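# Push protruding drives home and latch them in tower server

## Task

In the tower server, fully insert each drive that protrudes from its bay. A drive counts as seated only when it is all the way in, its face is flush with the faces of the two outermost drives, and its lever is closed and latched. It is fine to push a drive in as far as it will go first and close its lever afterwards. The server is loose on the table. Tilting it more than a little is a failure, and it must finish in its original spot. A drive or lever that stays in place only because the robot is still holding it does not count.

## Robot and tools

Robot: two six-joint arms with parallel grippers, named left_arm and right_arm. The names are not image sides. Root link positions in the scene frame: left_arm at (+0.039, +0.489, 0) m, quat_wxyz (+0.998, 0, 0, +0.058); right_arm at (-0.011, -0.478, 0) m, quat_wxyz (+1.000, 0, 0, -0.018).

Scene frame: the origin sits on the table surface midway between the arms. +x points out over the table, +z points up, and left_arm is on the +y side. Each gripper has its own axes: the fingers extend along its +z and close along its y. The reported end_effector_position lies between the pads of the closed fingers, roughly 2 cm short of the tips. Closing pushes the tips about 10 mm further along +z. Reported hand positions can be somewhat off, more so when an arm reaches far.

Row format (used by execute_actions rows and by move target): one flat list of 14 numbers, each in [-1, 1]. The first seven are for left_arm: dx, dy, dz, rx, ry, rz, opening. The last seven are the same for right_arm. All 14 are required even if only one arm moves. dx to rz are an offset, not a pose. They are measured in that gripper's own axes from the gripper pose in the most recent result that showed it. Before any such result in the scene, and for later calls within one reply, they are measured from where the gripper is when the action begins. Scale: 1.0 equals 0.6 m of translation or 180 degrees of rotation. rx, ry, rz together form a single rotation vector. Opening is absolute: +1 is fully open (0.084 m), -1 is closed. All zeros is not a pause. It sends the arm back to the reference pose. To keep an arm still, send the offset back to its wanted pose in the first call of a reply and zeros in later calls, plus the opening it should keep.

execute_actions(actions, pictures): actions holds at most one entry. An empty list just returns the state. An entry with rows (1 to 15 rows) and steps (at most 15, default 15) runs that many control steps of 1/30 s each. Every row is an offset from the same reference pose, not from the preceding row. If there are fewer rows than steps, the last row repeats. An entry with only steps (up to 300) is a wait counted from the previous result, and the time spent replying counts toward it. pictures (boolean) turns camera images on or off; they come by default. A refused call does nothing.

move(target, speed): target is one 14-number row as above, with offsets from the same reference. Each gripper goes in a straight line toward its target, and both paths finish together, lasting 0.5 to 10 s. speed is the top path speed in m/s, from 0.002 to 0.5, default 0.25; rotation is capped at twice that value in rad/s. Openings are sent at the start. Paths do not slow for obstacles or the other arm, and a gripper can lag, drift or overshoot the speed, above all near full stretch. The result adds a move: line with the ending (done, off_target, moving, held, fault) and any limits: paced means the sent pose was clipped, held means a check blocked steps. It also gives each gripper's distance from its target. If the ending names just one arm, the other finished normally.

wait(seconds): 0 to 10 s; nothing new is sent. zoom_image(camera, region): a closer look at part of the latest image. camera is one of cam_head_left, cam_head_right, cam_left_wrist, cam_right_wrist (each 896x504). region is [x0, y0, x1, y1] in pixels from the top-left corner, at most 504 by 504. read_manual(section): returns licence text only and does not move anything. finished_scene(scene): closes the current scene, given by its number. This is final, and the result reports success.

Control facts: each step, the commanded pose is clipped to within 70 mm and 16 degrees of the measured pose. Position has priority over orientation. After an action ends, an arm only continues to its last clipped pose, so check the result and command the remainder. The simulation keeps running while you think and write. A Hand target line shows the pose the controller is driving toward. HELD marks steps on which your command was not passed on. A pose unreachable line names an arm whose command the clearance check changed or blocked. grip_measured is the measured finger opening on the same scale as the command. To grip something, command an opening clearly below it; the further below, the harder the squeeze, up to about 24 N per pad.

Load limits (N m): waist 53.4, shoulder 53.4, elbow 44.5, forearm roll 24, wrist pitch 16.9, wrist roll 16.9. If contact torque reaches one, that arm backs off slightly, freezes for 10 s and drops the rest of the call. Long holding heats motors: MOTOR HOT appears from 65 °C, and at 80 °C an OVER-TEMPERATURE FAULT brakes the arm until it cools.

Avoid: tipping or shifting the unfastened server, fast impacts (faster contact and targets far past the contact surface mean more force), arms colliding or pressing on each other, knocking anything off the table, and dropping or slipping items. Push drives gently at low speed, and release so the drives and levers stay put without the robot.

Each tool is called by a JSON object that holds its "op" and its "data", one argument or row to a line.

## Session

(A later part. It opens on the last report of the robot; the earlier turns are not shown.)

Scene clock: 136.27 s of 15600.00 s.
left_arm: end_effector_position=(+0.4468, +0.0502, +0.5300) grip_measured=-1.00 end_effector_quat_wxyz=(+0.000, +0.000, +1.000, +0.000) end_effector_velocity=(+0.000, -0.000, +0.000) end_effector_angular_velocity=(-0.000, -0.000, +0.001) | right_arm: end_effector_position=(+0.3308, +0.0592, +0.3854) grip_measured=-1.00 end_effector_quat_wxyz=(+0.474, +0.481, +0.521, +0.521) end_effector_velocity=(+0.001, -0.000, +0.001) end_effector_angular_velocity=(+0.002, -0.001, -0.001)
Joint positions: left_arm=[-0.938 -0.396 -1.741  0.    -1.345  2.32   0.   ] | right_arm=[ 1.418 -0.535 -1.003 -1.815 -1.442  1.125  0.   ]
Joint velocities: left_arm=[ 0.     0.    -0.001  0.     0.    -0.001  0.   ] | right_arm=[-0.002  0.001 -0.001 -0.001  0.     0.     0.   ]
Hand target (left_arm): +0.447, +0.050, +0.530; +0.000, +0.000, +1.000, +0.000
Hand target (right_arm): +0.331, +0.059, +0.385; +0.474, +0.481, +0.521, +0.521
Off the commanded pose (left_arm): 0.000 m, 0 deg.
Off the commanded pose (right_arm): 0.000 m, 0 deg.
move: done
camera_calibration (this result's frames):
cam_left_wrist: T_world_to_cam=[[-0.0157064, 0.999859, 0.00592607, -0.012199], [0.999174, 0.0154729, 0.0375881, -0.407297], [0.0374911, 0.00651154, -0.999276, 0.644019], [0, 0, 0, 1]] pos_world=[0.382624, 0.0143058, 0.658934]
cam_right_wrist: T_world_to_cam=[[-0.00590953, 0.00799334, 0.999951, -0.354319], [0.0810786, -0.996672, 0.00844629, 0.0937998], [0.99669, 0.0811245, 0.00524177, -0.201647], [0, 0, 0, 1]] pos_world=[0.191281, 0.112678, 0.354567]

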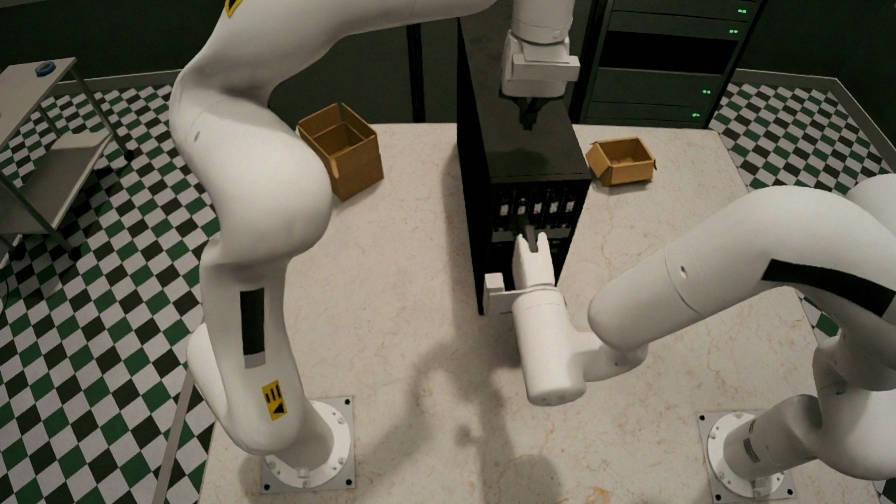

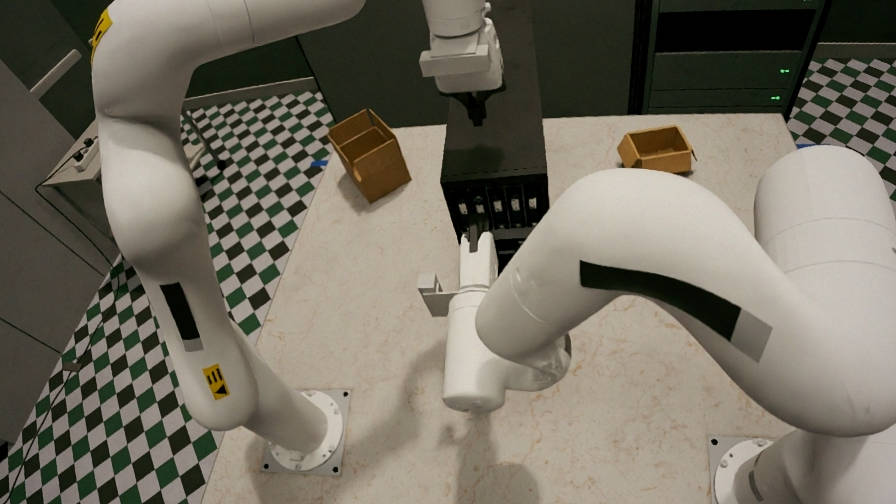

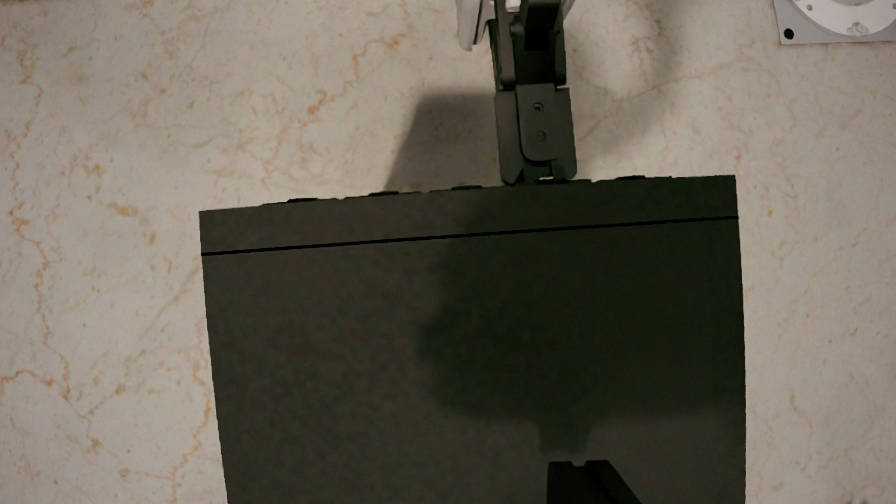

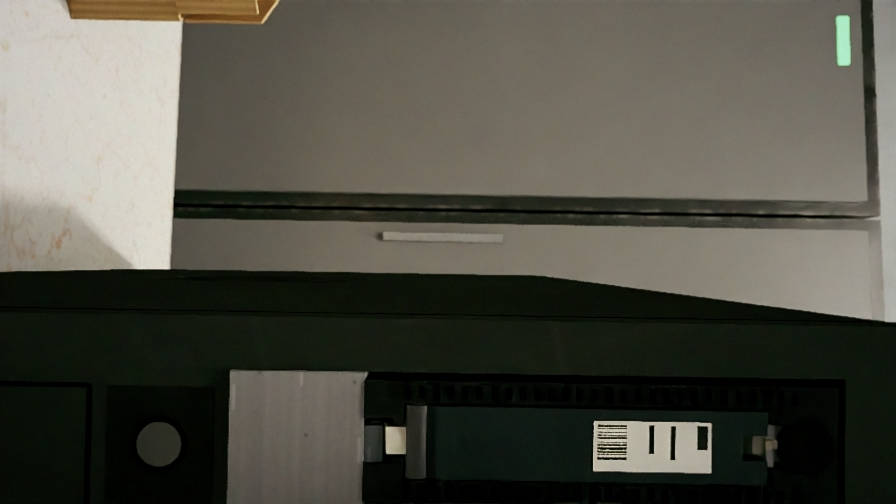

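The corner is unchanged. A thin white sliver of the lever tip is still visible, so it isn't fully home yet. I'll push another 4 mm.

{"op": "move", "data": {
  "target": [0, 0, 0, 0, 0, 0, -1, 0, 0, 0.00667, 0, 0, 0, -1],
  "speed": 0.015
}}

Scene clock: 139.00 s of 15600.00 s.
left_arm: end_effector_position=(+0.4468, +0.0502, +0.5300) grip_measured=-1.00 end_effector_quat_wxyz=(+0.000, +0.000, +1.000, +0.000) end_effector_velocity=(-0.000, +0.000, -0.000) end_effector_angular_velocity=(+0.001, +0.000, -0.001) | right_arm: end_effector_position=(+0.3348, +0.0596, +0.3853) grip_measured=-1.00 end_effector_quat_wxyz=(+0.474, +0.481, +0.521, +0.521) end_effector_velocity=(+0.000, +0.000, -0.001) end_effector_angular_velocity=(-0.003, +0.002, +0.001)
Joint positions: left_arm=[-0.938 -0.396 -1.741  0.    -1.345  2.32   0.   ] | right_arm=[ 1.41  -0.537 -1.006 -1.822 -1.438  1.125  0.   ]
Joint velocities: left_arm=[-0.    -0.     0.001  0.    -0.     0.001  0.   ] | right_arm=[-0.001 -0.001  0.    -0.001  0.002 -0.001  0.   ]
Hand target (left_arm): +0.447, +0.050, +0.530; +0.000, +0.000, +1.000, +0.000
Hand target (right_arm): +0.335, +0.060, +0.385; +0.474, +0.481, +0.521, +0.521
Off the commanded pose (left_arm): 0.000 m, 0 deg.
Off the commanded pose (right_arm): 0.000 m, 0 deg.
move: done
camera_calibration (this result's frames):
cam_left_wrist: T_world_to_cam=[[-0.0157065, 0.999859, 0.00592608, -0.012199], [0.999174, 0.0154729, 0.0375881, -0.407297], [0.0374911, 0.00651155, -0.999276, 0.644019], [0, 0, 0, 1]] pos_world=[0.382624, 0.0143058, 0.658934]
cam_right_wrist: T_world_to_cam=[[-0.00563649, 0.00807763, 0.999951, -0.35428], [0.0810957, -0.99667, 0.00850824, 0.0937819], [0.99669, 0.0811397, 0.00496266, -0.20556], [0, 0, 0, 1]] pos_world=[0.195278, 0.11301, 0.354485]

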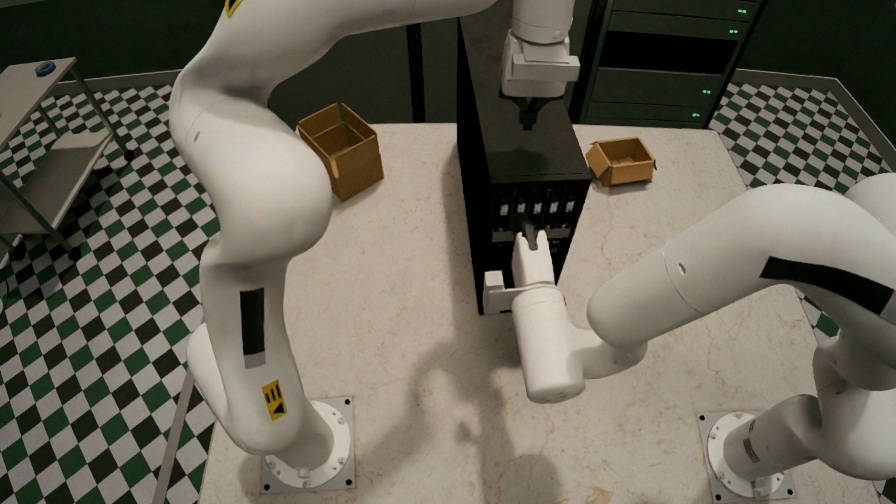

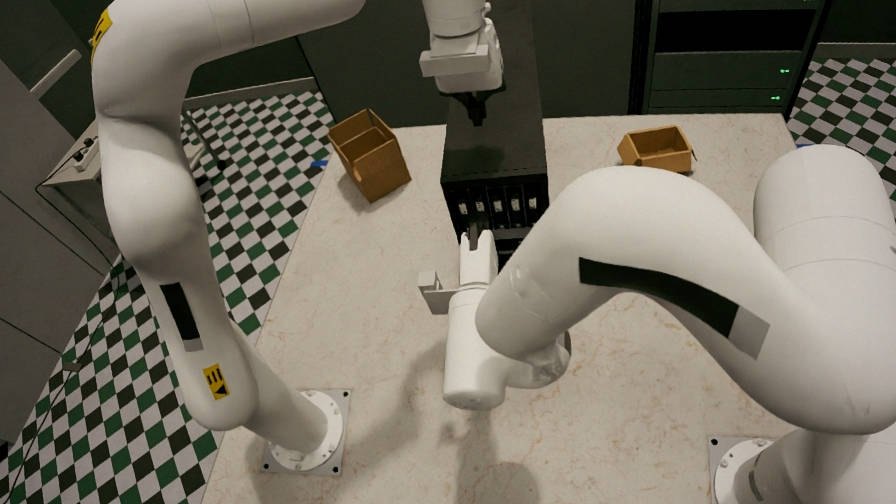

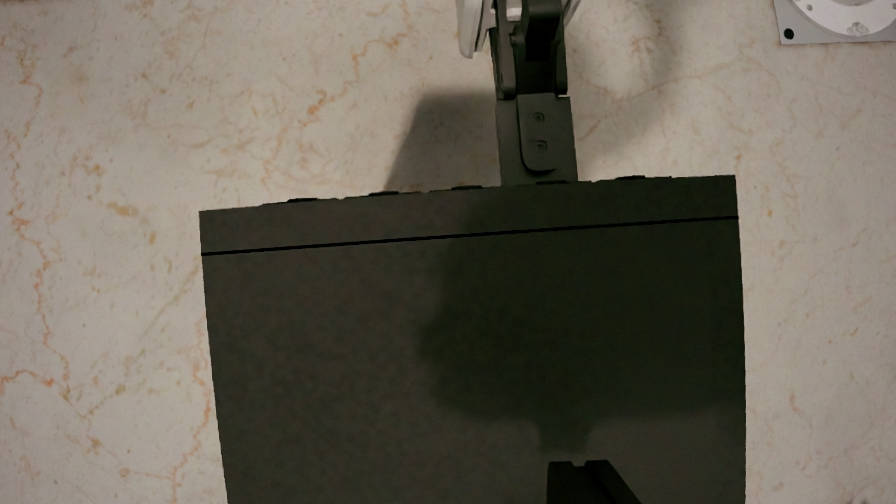

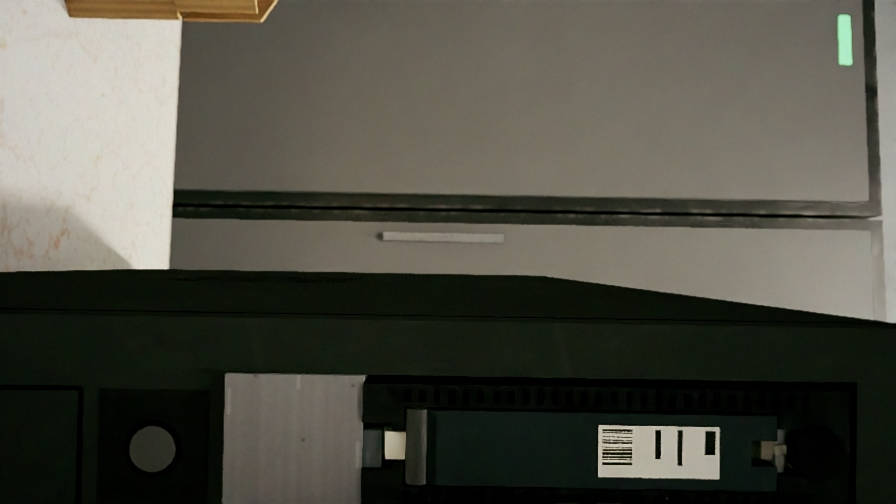

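The hand reached x=0.3348 without stalling, and in the head views drive 2's label now lines up with the others. I'll check the corner, then back off. The real test is whether the lever stays shut with nothing touching it.

{"op": "zoom_image", "data": {
  "camera": "cam_left_wrist",
  "region": [706, 160, 746, 180]
}}

Region (706, 160, 746, 180) of cam_left_wrist's 896x504 image, scaled by 12.600, with more detail than that image has.

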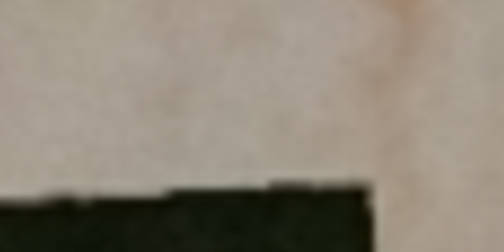

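{"op": "move", "data": {
  "target": [0, 0, 0, 0, 0, 0, -1, 0, 0, -0.1, 0, 0, 0, -1],
  "speed": 0.08
}}

Scene clock: 141.80 s of 15600.00 s.
left_arm: end_effector_position=(+0.4468, +0.0502, +0.5300) grip_measured=-1.00 end_effector_quat_wxyz=(+0.000, +0.000, +1.000, +0.000) end_effector_velocity=(+0.000, +0.000, +0.000) end_effector_angular_velocity=(+0.000, -0.001, -0.002) | right_arm: end_effector_position=(+0.2752, +0.0543, +0.3854) grip_measured=-1.00 end_effector_quat_wxyz=(+0.474, +0.481, +0.521, +0.521) end_effector_velocity=(-0.002, -0.000, +0.000) end_effector_angular_velocity=(-0.001, -0.000, +0.000)
Joint positions: left_arm=[-0.938 -0.396 -1.741  0.    -1.345  2.32   0.   ] | right_arm=[ 1.523 -0.511 -0.965 -1.721 -1.49   1.13   0.   ]
Joint velocities: left_arm=[ 0.     0.    -0.001  0.001 -0.     0.001  0.   ] | right_arm=[ 0.003  0.001  0.001  0.003 -0.001 -0.001  0.   ]
Hand target (left_arm): +0.447, +0.050, +0.530; +0.000, +0.000, +1.000, +0.000
Hand target (right_arm): +0.275, +0.054, +0.385; +0.474, +0.481, +0.521, +0.521
Off the commanded pose (left_arm): 0.000 m, 0 deg.
Off the commanded pose (right_arm): 0.000 m, 0 deg.
move: done
camera_calibration (this result's frames):
cam_left_wrist: T_world_to_cam=[[-0.0157063, 0.999859, 0.00592606, -0.0121991], [0.999174, 0.0154728, 0.0375881, -0.407297], [0.0374911, 0.00651153, -0.999276, 0.644019], [0, 0, 0, 1]] pos_world=[0.382624, 0.0143058, 0.658934]
cam_right_wrist: T_world_to_cam=[[-0.00505284, 0.00809536, 0.999954, -0.354881], [0.0809875, -0.996679, 0.00847808, 0.0934081], [0.996702, 0.0810267, 0.00438044, -0.145481], [0, 0, 0, 1]] pos_world=[0.135643, 0.107759, 0.35471]

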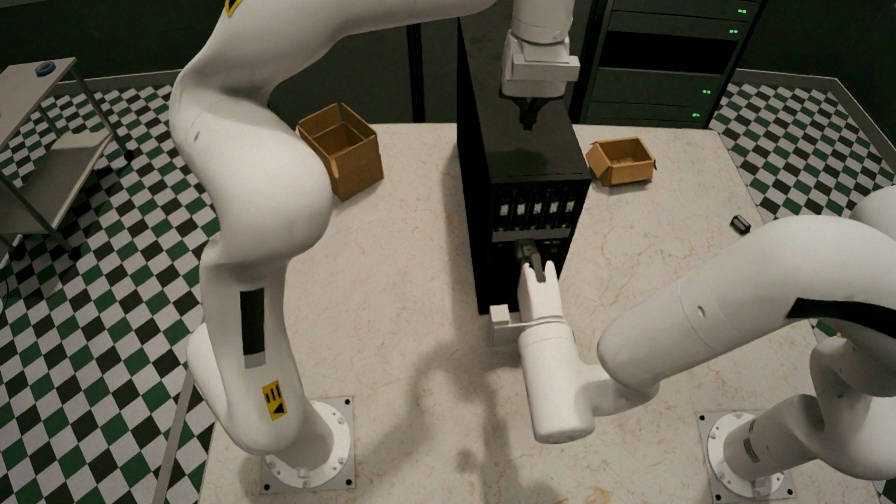

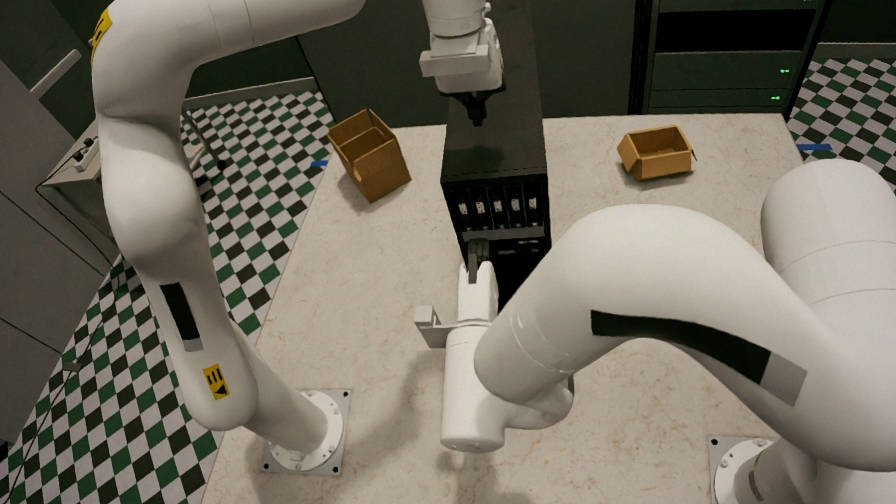

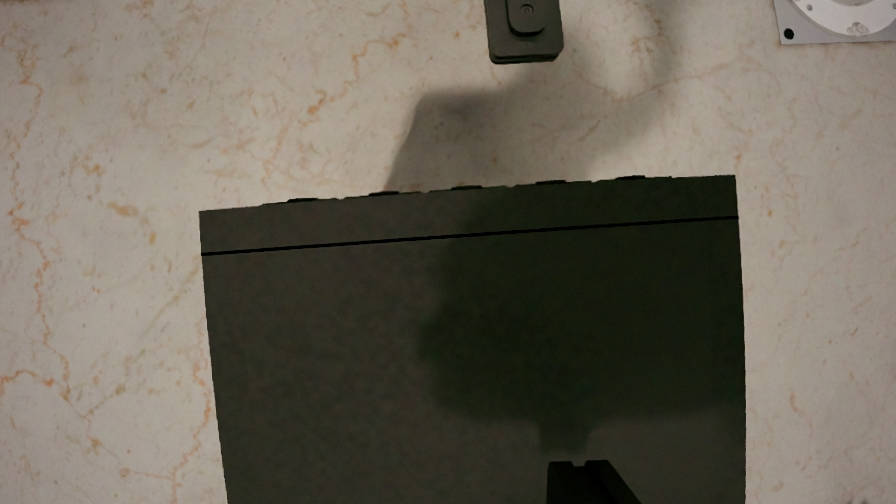

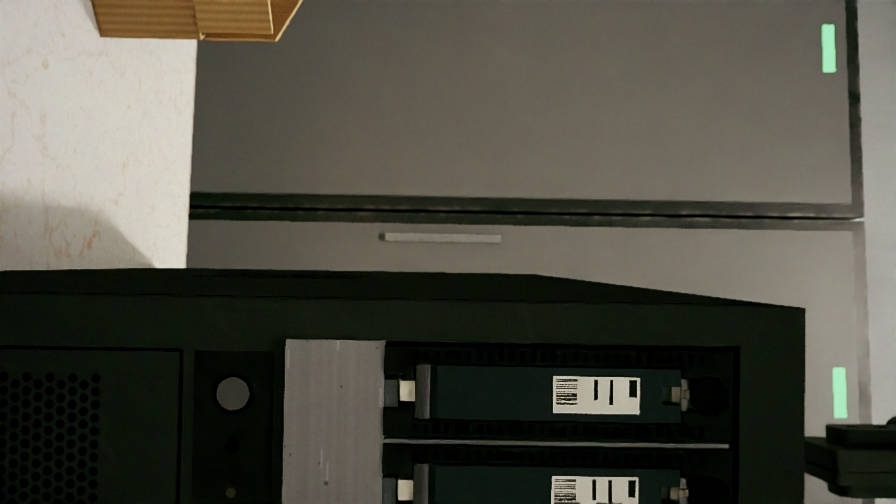

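The lever stayed shut with the hand 6 cm clear. In the top view all five lever bumps now sit level along the front edge. Next is the server's position, so I'll measure both front corners with nothing touching it.

{"op": "zoom_image", "data": {
  "camera": "cam_left_wrist",
  "region": [186, 195, 226, 215]
}}

{"op": "zoom_image", "data": {
  "camera": "cam_left_wrist",
  "region": [706, 160, 746, 180]
}}

Region (186, 195, 226, 215) of cam_left_wrist's 896x504 image, scaled by 12.600, with more detail than that image has.

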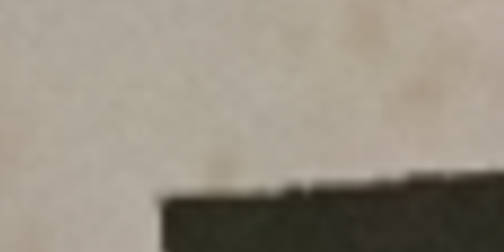

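Region (706, 160, 746, 180) of cam_left_wrist's 896x504 image, scaled by 12.600, with more detail than that image has.

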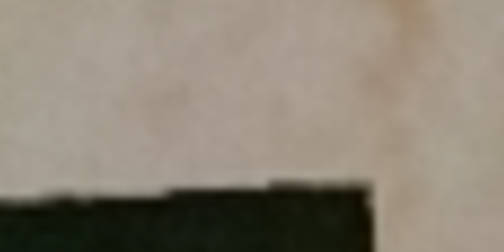

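Both corners are exactly where they were before the lever push, so closing the lever added no slide. The slide from the earlier carrier push is still there, though. Correcting for the small camera difference, the offset is about +2.1 mm in x and +1.5 mm in y. The task says the server must end up where it started, so I'll correct it and not finish with it displaced.

Plan:
- Put a closed hand low on each side face, near mid-depth, so the pushes don't add yaw.
- Use the right hand as a stop, so the y correction can't overshoot.
- Then squeeze with both hands and drag gently in −x.

First I'll move both arms clear of the server and round to its sides.

{"op": "move", "data": {
  "target": [-0.0887, 0.4163, 0.1167, 0.5, 0, 0, -1, -0.386, -0.0923, -0.0723, 0, 0, 0, -1],
  "speed": 0.25
}}

Scene clock: 191.23 s of 15600.00 s.
left_arm: end_effector_position=(+0.4994, +0.3000, +0.4598) grip_measured=-1.00 end_effector_quat_wxyz=(-0.001, -0.000, +0.707, -0.707) end_effector_velocity=(+0.000, +0.001, -0.001) end_effector_angular_velocity=(-0.006, +0.001, -0.000) | right_arm: end_effector_position=(+0.2521, -0.1799, +0.3294) grip_measured=-1.00 end_effector_quat_wxyz=(+0.474, +0.481, +0.521, +0.521) end_effector_velocity=(-0.000, -0.001, -0.000) end_effector_angular_velocity=(-0.001, -0.000, -0.000)
Joint positions: left_arm=[ 0.004 -0.283 -0.85  -1.469 -1.636  4.147  0.   ] | right_arm=[ 1.535 -0.239 -0.323 -1.727 -1.551  1.495  0.   ]
Joint velocities: left_arm=[ 0.002 -0.004  0.    -0.001 -0.006  0.004  0.   ] | right_arm=[ 0.     0.     0.003  0.    -0.001  0.002  0.   ]
Hand target (left_arm): +0.499, +0.300, +0.460; -0.001, -0.000, +0.707, -0.707
Hand target (right_arm): +0.252, -0.180, +0.329; +0.475, +0.481, +0.521, +0.521
Off the commanded pose (left_arm): 0.001 m, 0 deg.
Off the commanded pose (right_arm): 0.001 m, 0 deg.
After step 90, 42.83 s passed at rest.
move: done
camera_calibration (this result's frames):
cam_left_wrist: T_world_to_cam=[[-0.0179706, 0.00515871, -0.999825, 0.501195], [0.999197, 0.0359214, -0.017774, -0.441777], [0.0358234, -0.999341, -0.00580009, 0.416051], [0, 0, 0, 1]] pos_world=[0.435524, 0.429061, 0.495668]
cam_right_wrist: T_world_to_cam=[[-0.00555395, 0.00805683, 0.999952, -0.296989], [0.0802295, -0.99674, 0.00847657, -0.137453], [0.996761, 0.0802728, 0.00488945, -0.103553], [0, 0, 0, 1]] pos_world=[0.112596, -0.1263, 0.298646]

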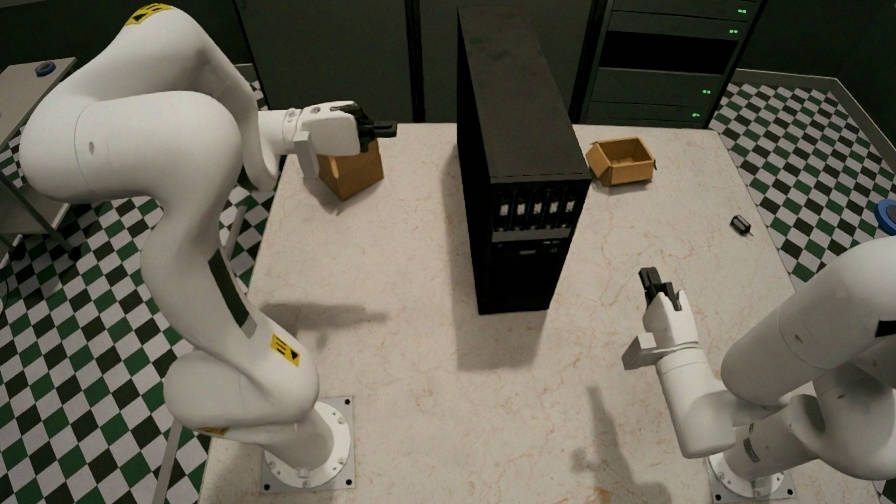

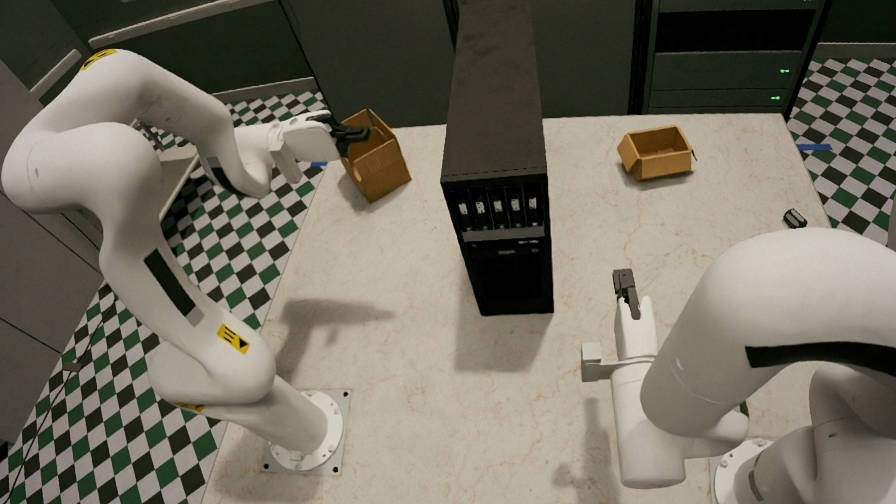

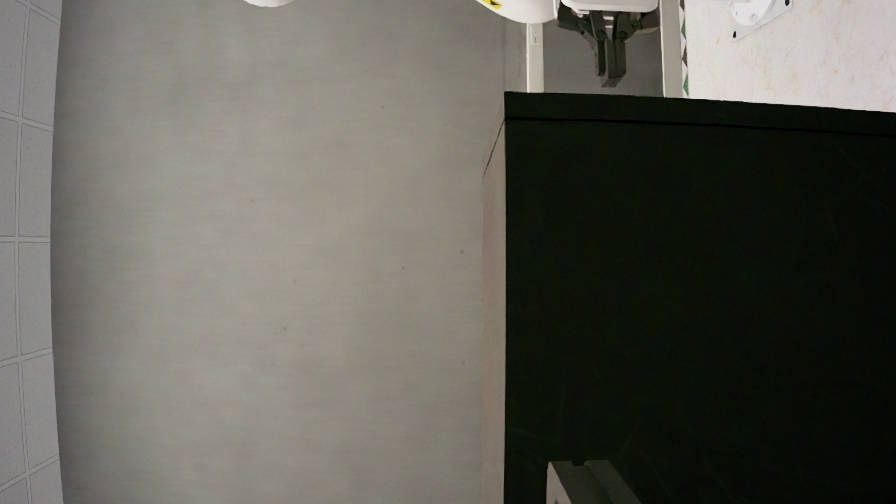

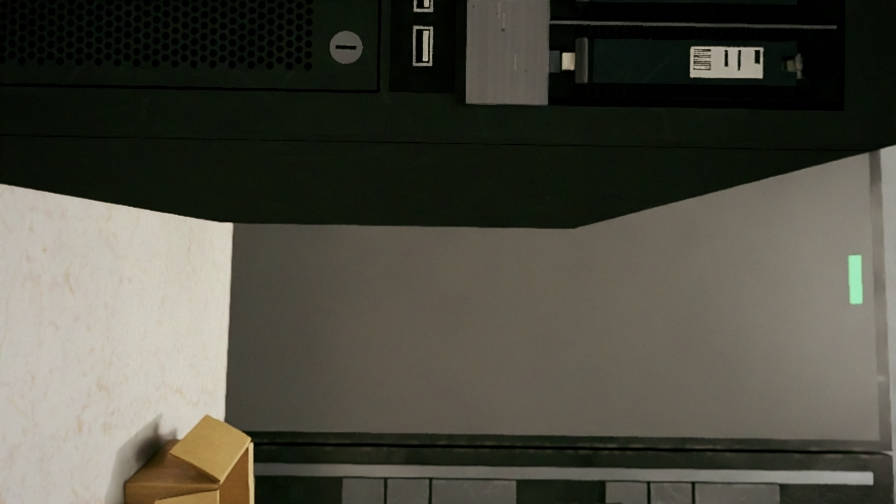

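Both arms are clear of the server. Next the left hand lowers beside the left face, and the right hand turns to face +y and moves along the right side.

{"op": "move", "data": {
  "target": [-0.1333, 0.5667, 0.15, 0, -0.025, 0, -1, 0, -0.15, 0.418, 0, 0.5, 0, -1],
  "speed": 0.25
}}

Scene clock: 195.70 s of 15600.00 s.
left_arm: end_effector_position=(+0.5786, +0.2095, +0.1199) grip_measured=-1.00 end_effector_quat_wxyz=(+0.027, -0.028, +0.706, -0.707) end_effector_velocity=(-0.000, -0.000, -0.002) end_effector_angular_velocity=(+0.000, +0.002, -0.001) | right_arm: end_effector_position=(+0.5031, -0.1584, +0.2390) grip_measured=-1.00 end_effector_quat_wxyz=(-0.031, -0.029, +0.707, +0.706) end_effector_velocity=(+0.001, +0.000, -0.001) end_effector_angular_velocity=(-0.000, +0.001, +0.008)
Joint positions: left_arm=[-0.184 -1.111 -1.165 -1.716 -1.564  4.658  0.   ] | right_arm=[ 0.176 -0.859 -1.094 -4.659 -1.557  1.807  0.   ]
Joint velocities: left_arm=[-0.001 -0.004 -0.003 -0.     0.    -0.     0.   ] | right_arm=[-0.    -0.006 -0.01  -0.008 -0.002  0.005  0.   ]
Hand target (left_arm): +0.579, +0.209, +0.120; +0.027, -0.028, +0.706, -0.707
Hand target (right_arm): +0.503, -0.158, +0.239; -0.031, -0.030, +0.707, +0.706
Off the commanded pose (left_arm): 0.000 m, 0 deg.
Off the commanded pose (right_arm): 0.002 m, 1 deg.
move: done
camera_calibration (this result's frames):
cam_left_wrist: T_world_to_cam=[[-0.0180396, 0.00346249, -0.999831, 0.163688], [0.993359, 0.11371, -0.0175291, -0.536601], [0.11363, -0.993508, -0.00549078, 0.274511], [0, 0, 0, 1]] pos_world=[0.504798, 0.333178, 0.155762]
cam_right_wrist: T_world_to_cam=[[-0.0129928, -0.0118681, 0.999845, -0.204684], [0.99679, 0.0788461, 0.013889, -0.427503], [-0.0789987, 0.996816, 0.0108056, 0.33], [0, 0, 0, 1]] pos_world=[0.449541, -0.297672, 0.207024]

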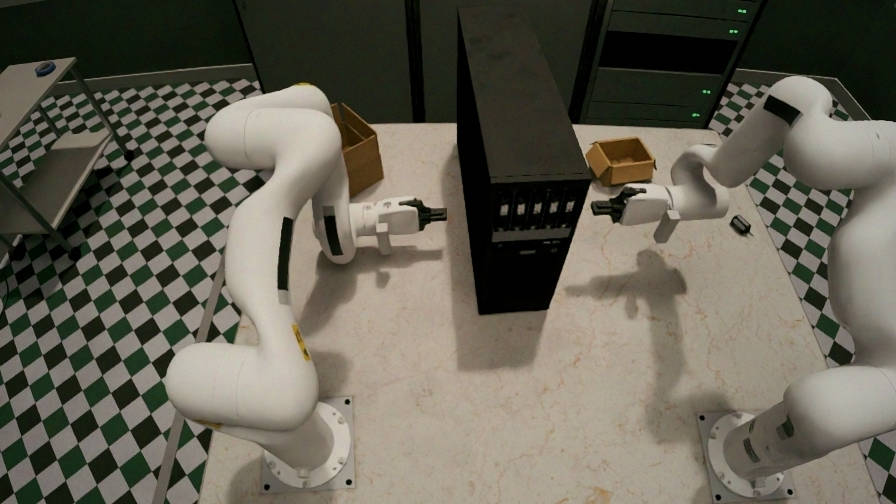

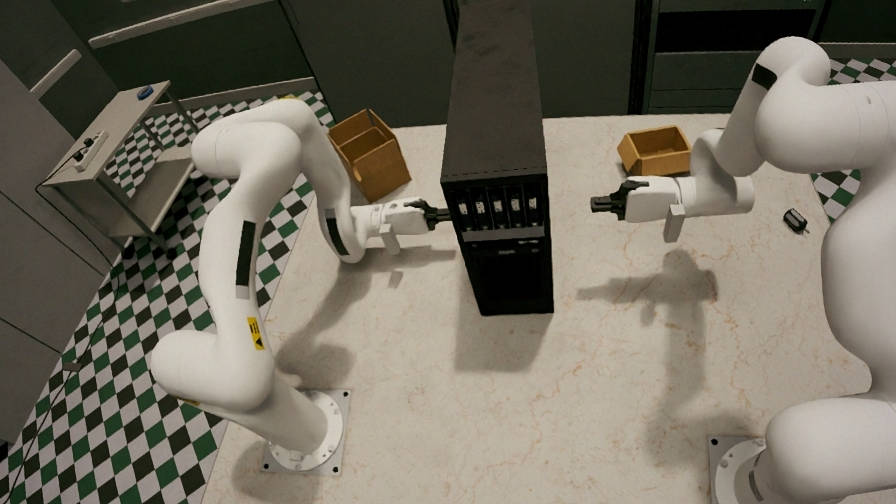

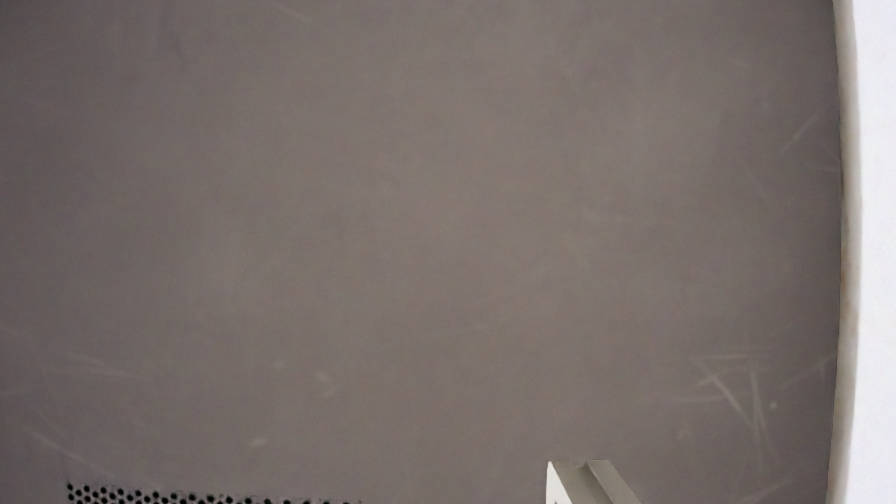

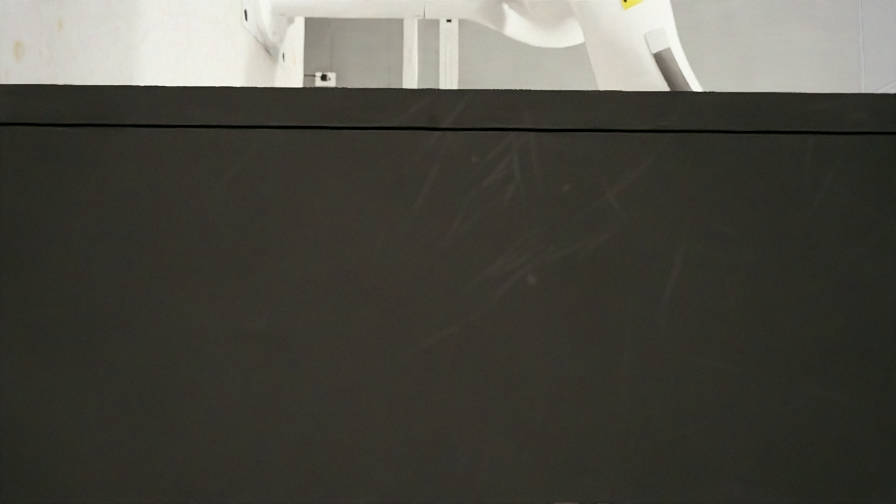

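Both hands are in position beside the server. Now the right hand lowers to the same height and depth as the left and stops about 3 cm short of the face.

{"op": "move", "data": {
  "target": [0, 0, 0.03, 0, 0, 0, -1, -0.134, -0.198, 0.0705, 0, 0, 0, -1],
  "speed": 0.15
}}

Scene clock: 199.07 s of 15600.00 s.
left_arm: end_effector_position=(+0.5800, +0.1916, +0.1199) grip_measured=-1.00 end_effector_quat_wxyz=(+0.027, -0.028, +0.706, -0.707) end_effector_velocity=(-0.000, -0.000, -0.000) end_effector_angular_velocity=(-0.000, +0.001, -0.000) | right_arm: end_effector_position=(+0.5791, -0.1093, +0.1204) grip_measured=-1.00 end_effector_quat_wxyz=(-0.031, -0.029, +0.707, +0.706) end_effector_velocity=(+0.001, +0.000, -0.002) end_effector_angular_velocity=(+0.001, +0.001, +0.000)
Joint positions: left_arm=[-0.218 -1.114 -1.174 -1.75  -1.561  4.652  0.   ] | right_arm=[ 0.237 -1.234 -1.497 -4.6   -1.54   1.833  0.   ]
Joint velocities: left_arm=[-0.    -0.     0.     0.    -0.    -0.001  0.   ] | right_arm=[ 0.    -0.005 -0.006  0.    -0.001  0.002  0.   ]
Hand target (left_arm): +0.580, +0.192, +0.120; +0.027, -0.028, +0.706, -0.707
Hand target (right_arm): +0.579, -0.109, +0.120; -0.031, -0.029, +0.707, +0.706
Off the commanded pose (left_arm): 0.000 m, 0 deg.
Off the commanded pose (right_arm): 0.001 m, 0 deg.
move: done
camera_calibration (this result's frames):
cam_left_wrist: T_world_to_cam=[[-0.0180348, 0.00354943, -0.999831, 0.163755], [0.993357, 0.11373, -0.0175143, -0.535972], [0.113649, -0.993505, -0.00557695, 0.256565], [0, 0, 0, 1]] pos_world=[0.506206, 0.315274, 0.155771]
cam_right_wrist: T_world_to_cam=[[-0.0131511, -0.0123618, 0.999837, -0.0845012], [0.996795, 0.0787498, 0.0140847, -0.505501], [-0.0789111, 0.996818, 0.0112866, 0.288169], [0, 0, 0, 1]] pos_world=[0.52551, -0.248488, 0.0883549]

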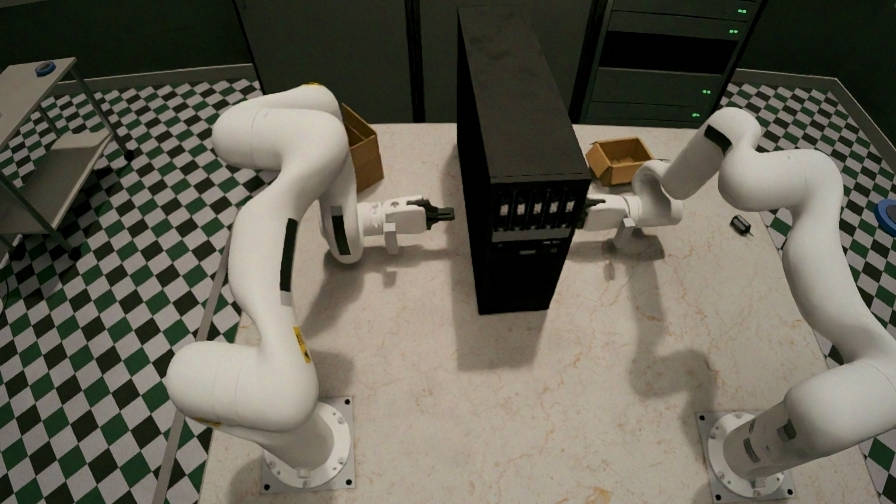

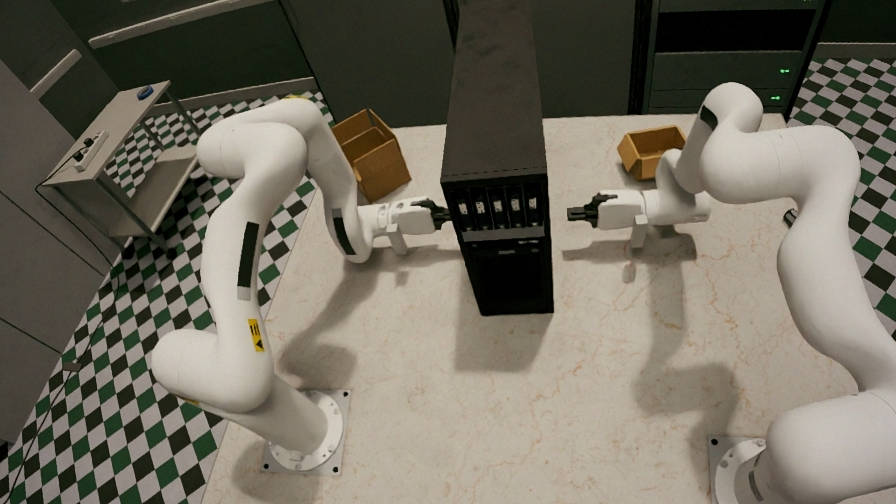

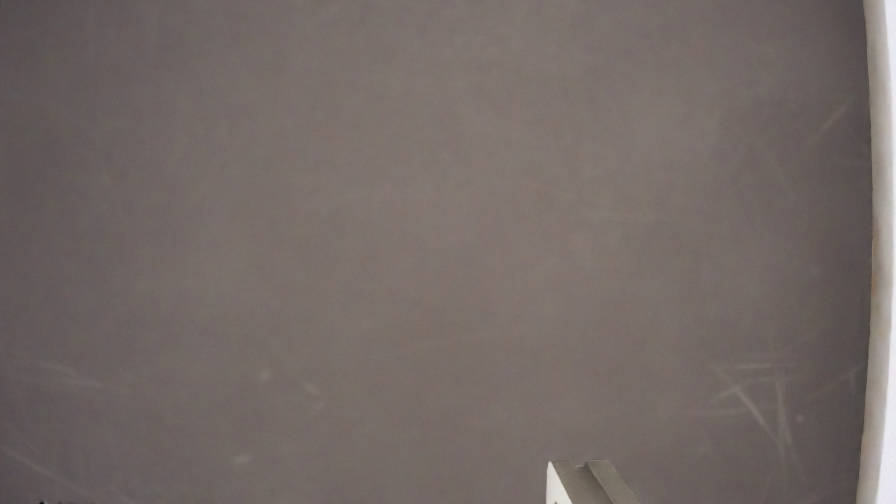

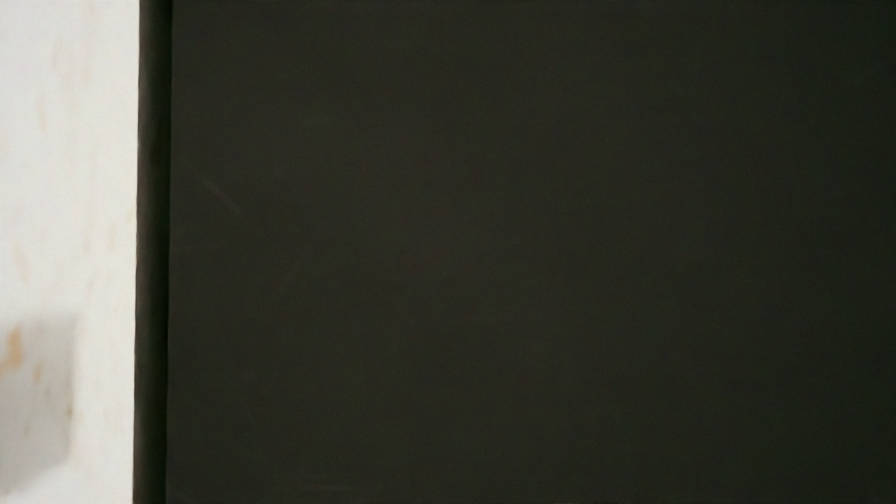

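Both hands are at z=0.12 and about mid-depth. From the top-view geometry, each face should be roughly 2–3 cm away. I'll close 12 mm on each side first. After that I'll feel for contact in small steps, so the push past the surface stays small.

{"op": "move", "data": {
  "target": [0, 0, 0.02, 0, 0, 0, -1, 0, 0, 0.02, 0, 0, 0, -1],
  "speed": 0.03
}}

Scene clock: 206.20 s of 15600.00 s.
left_arm: end_effector_position=(+0.5809, +0.1798, +0.1199) grip_measured=-1.00 end_effector_quat_wxyz=(+0.027, -0.028, +0.706, -0.707) end_effector_velocity=(+0.000, -0.001, -0.000) end_effector_angular_velocity=(-0.000, +0.002, +0.000) | right_arm: end_effector_position=(+0.5781, -0.0974, +0.1204) grip_measured=-1.00 end_effector_quat_wxyz=(-0.031, -0.029, +0.707, +0.706) end_effector_velocity=(-0.000, +0.002, -0.000) end_effector_angular_velocity=(-0.001, +0.001, +0.001)
Joint positions: left_arm=[-0.24  -1.116 -1.181 -1.772 -1.558  4.648  0.   ] | right_arm=[ 0.256 -1.236 -1.502 -4.582 -1.535  1.836  0.   ]
Joint velocities: left_arm=[-0.002 -0.001 -0.001 -0.002  0.    -0.002  0.   ] | right_arm=[ 0.003 -0.    -0.001  0.002  0.001  0.001  0.   ]
Hand target (left_arm): +0.581, +0.180, +0.120; +0.027, -0.028, +0.706, -0.707
Hand target (right_arm): +0.578, -0.097, +0.120; -0.031, -0.029, +0.707, +0.706
Off the commanded pose (left_arm): 0.000 m, 0 deg.
Off the commanded pose (right_arm): 0.000 m, 0 deg.
After step 90, 3.40 s passed at rest.
move: done
camera_calibration (this result's frames):
cam_left_wrist: T_world_to_cam=[[-0.0180302, 0.00360764, -0.999831, 0.1638], [0.993356, 0.113747, -0.017503, -0.535557], [0.113664, -0.993503, -0.00563454, 0.244708], [0, 0, 0, 1]] pos_world=[0.507137, 0.303445, 0.155778]
cam_right_wrist: T_world_to_cam=[[-0.0131129, -0.0124653, 0.999836, -0.0844331], [0.996798, 0.078718, 0.0140544, -0.505406], [-0.0788803, 0.996819, 0.0113932, 0.276242], [0, 0, 0, 1]] pos_world=[0.52447, -0.236632, 0.0883752]

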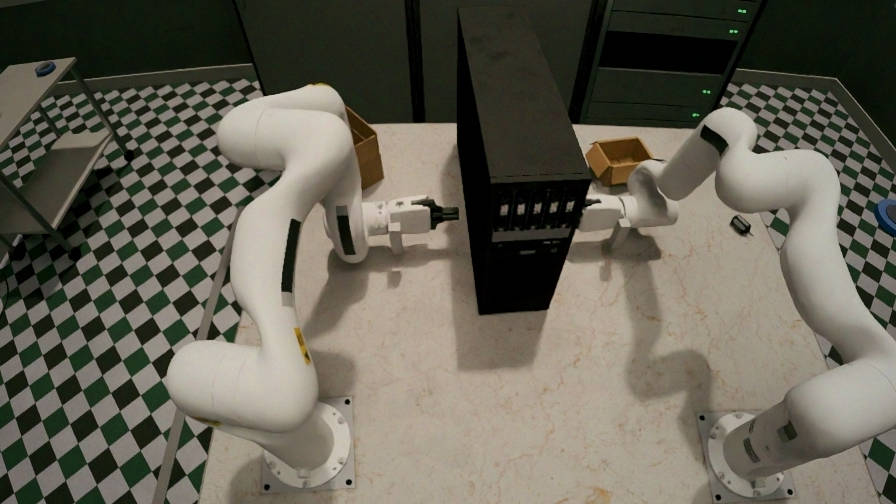

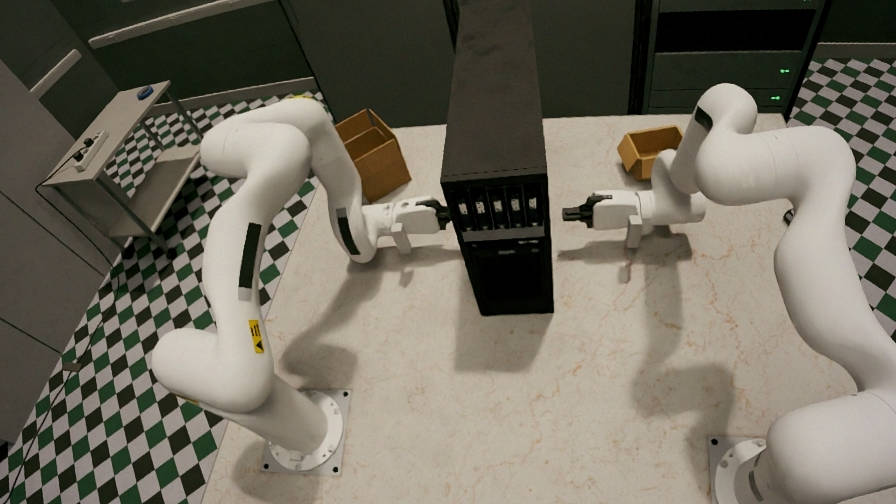

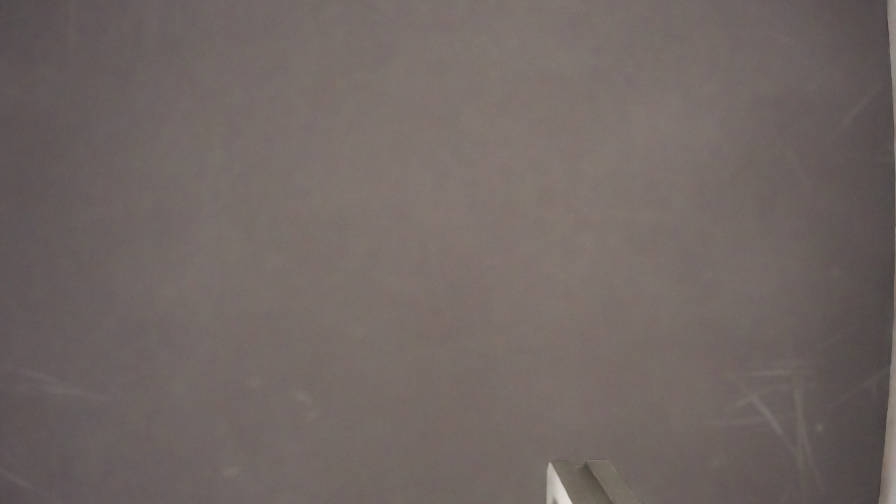

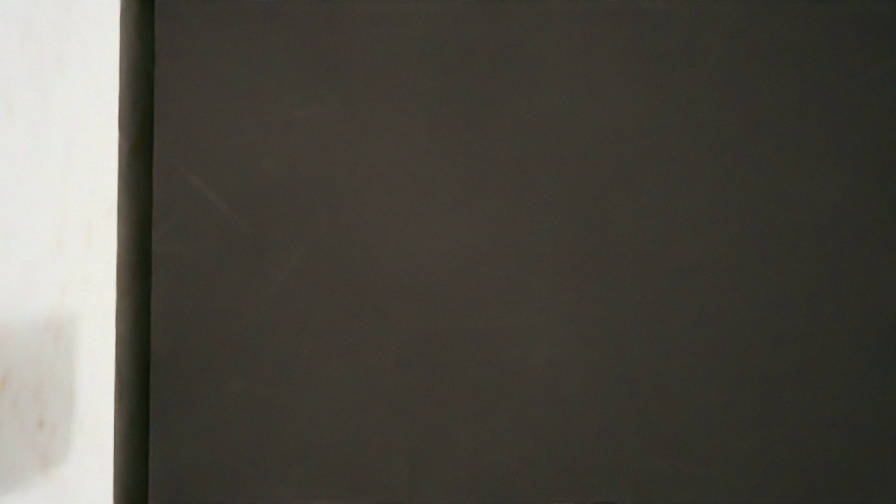

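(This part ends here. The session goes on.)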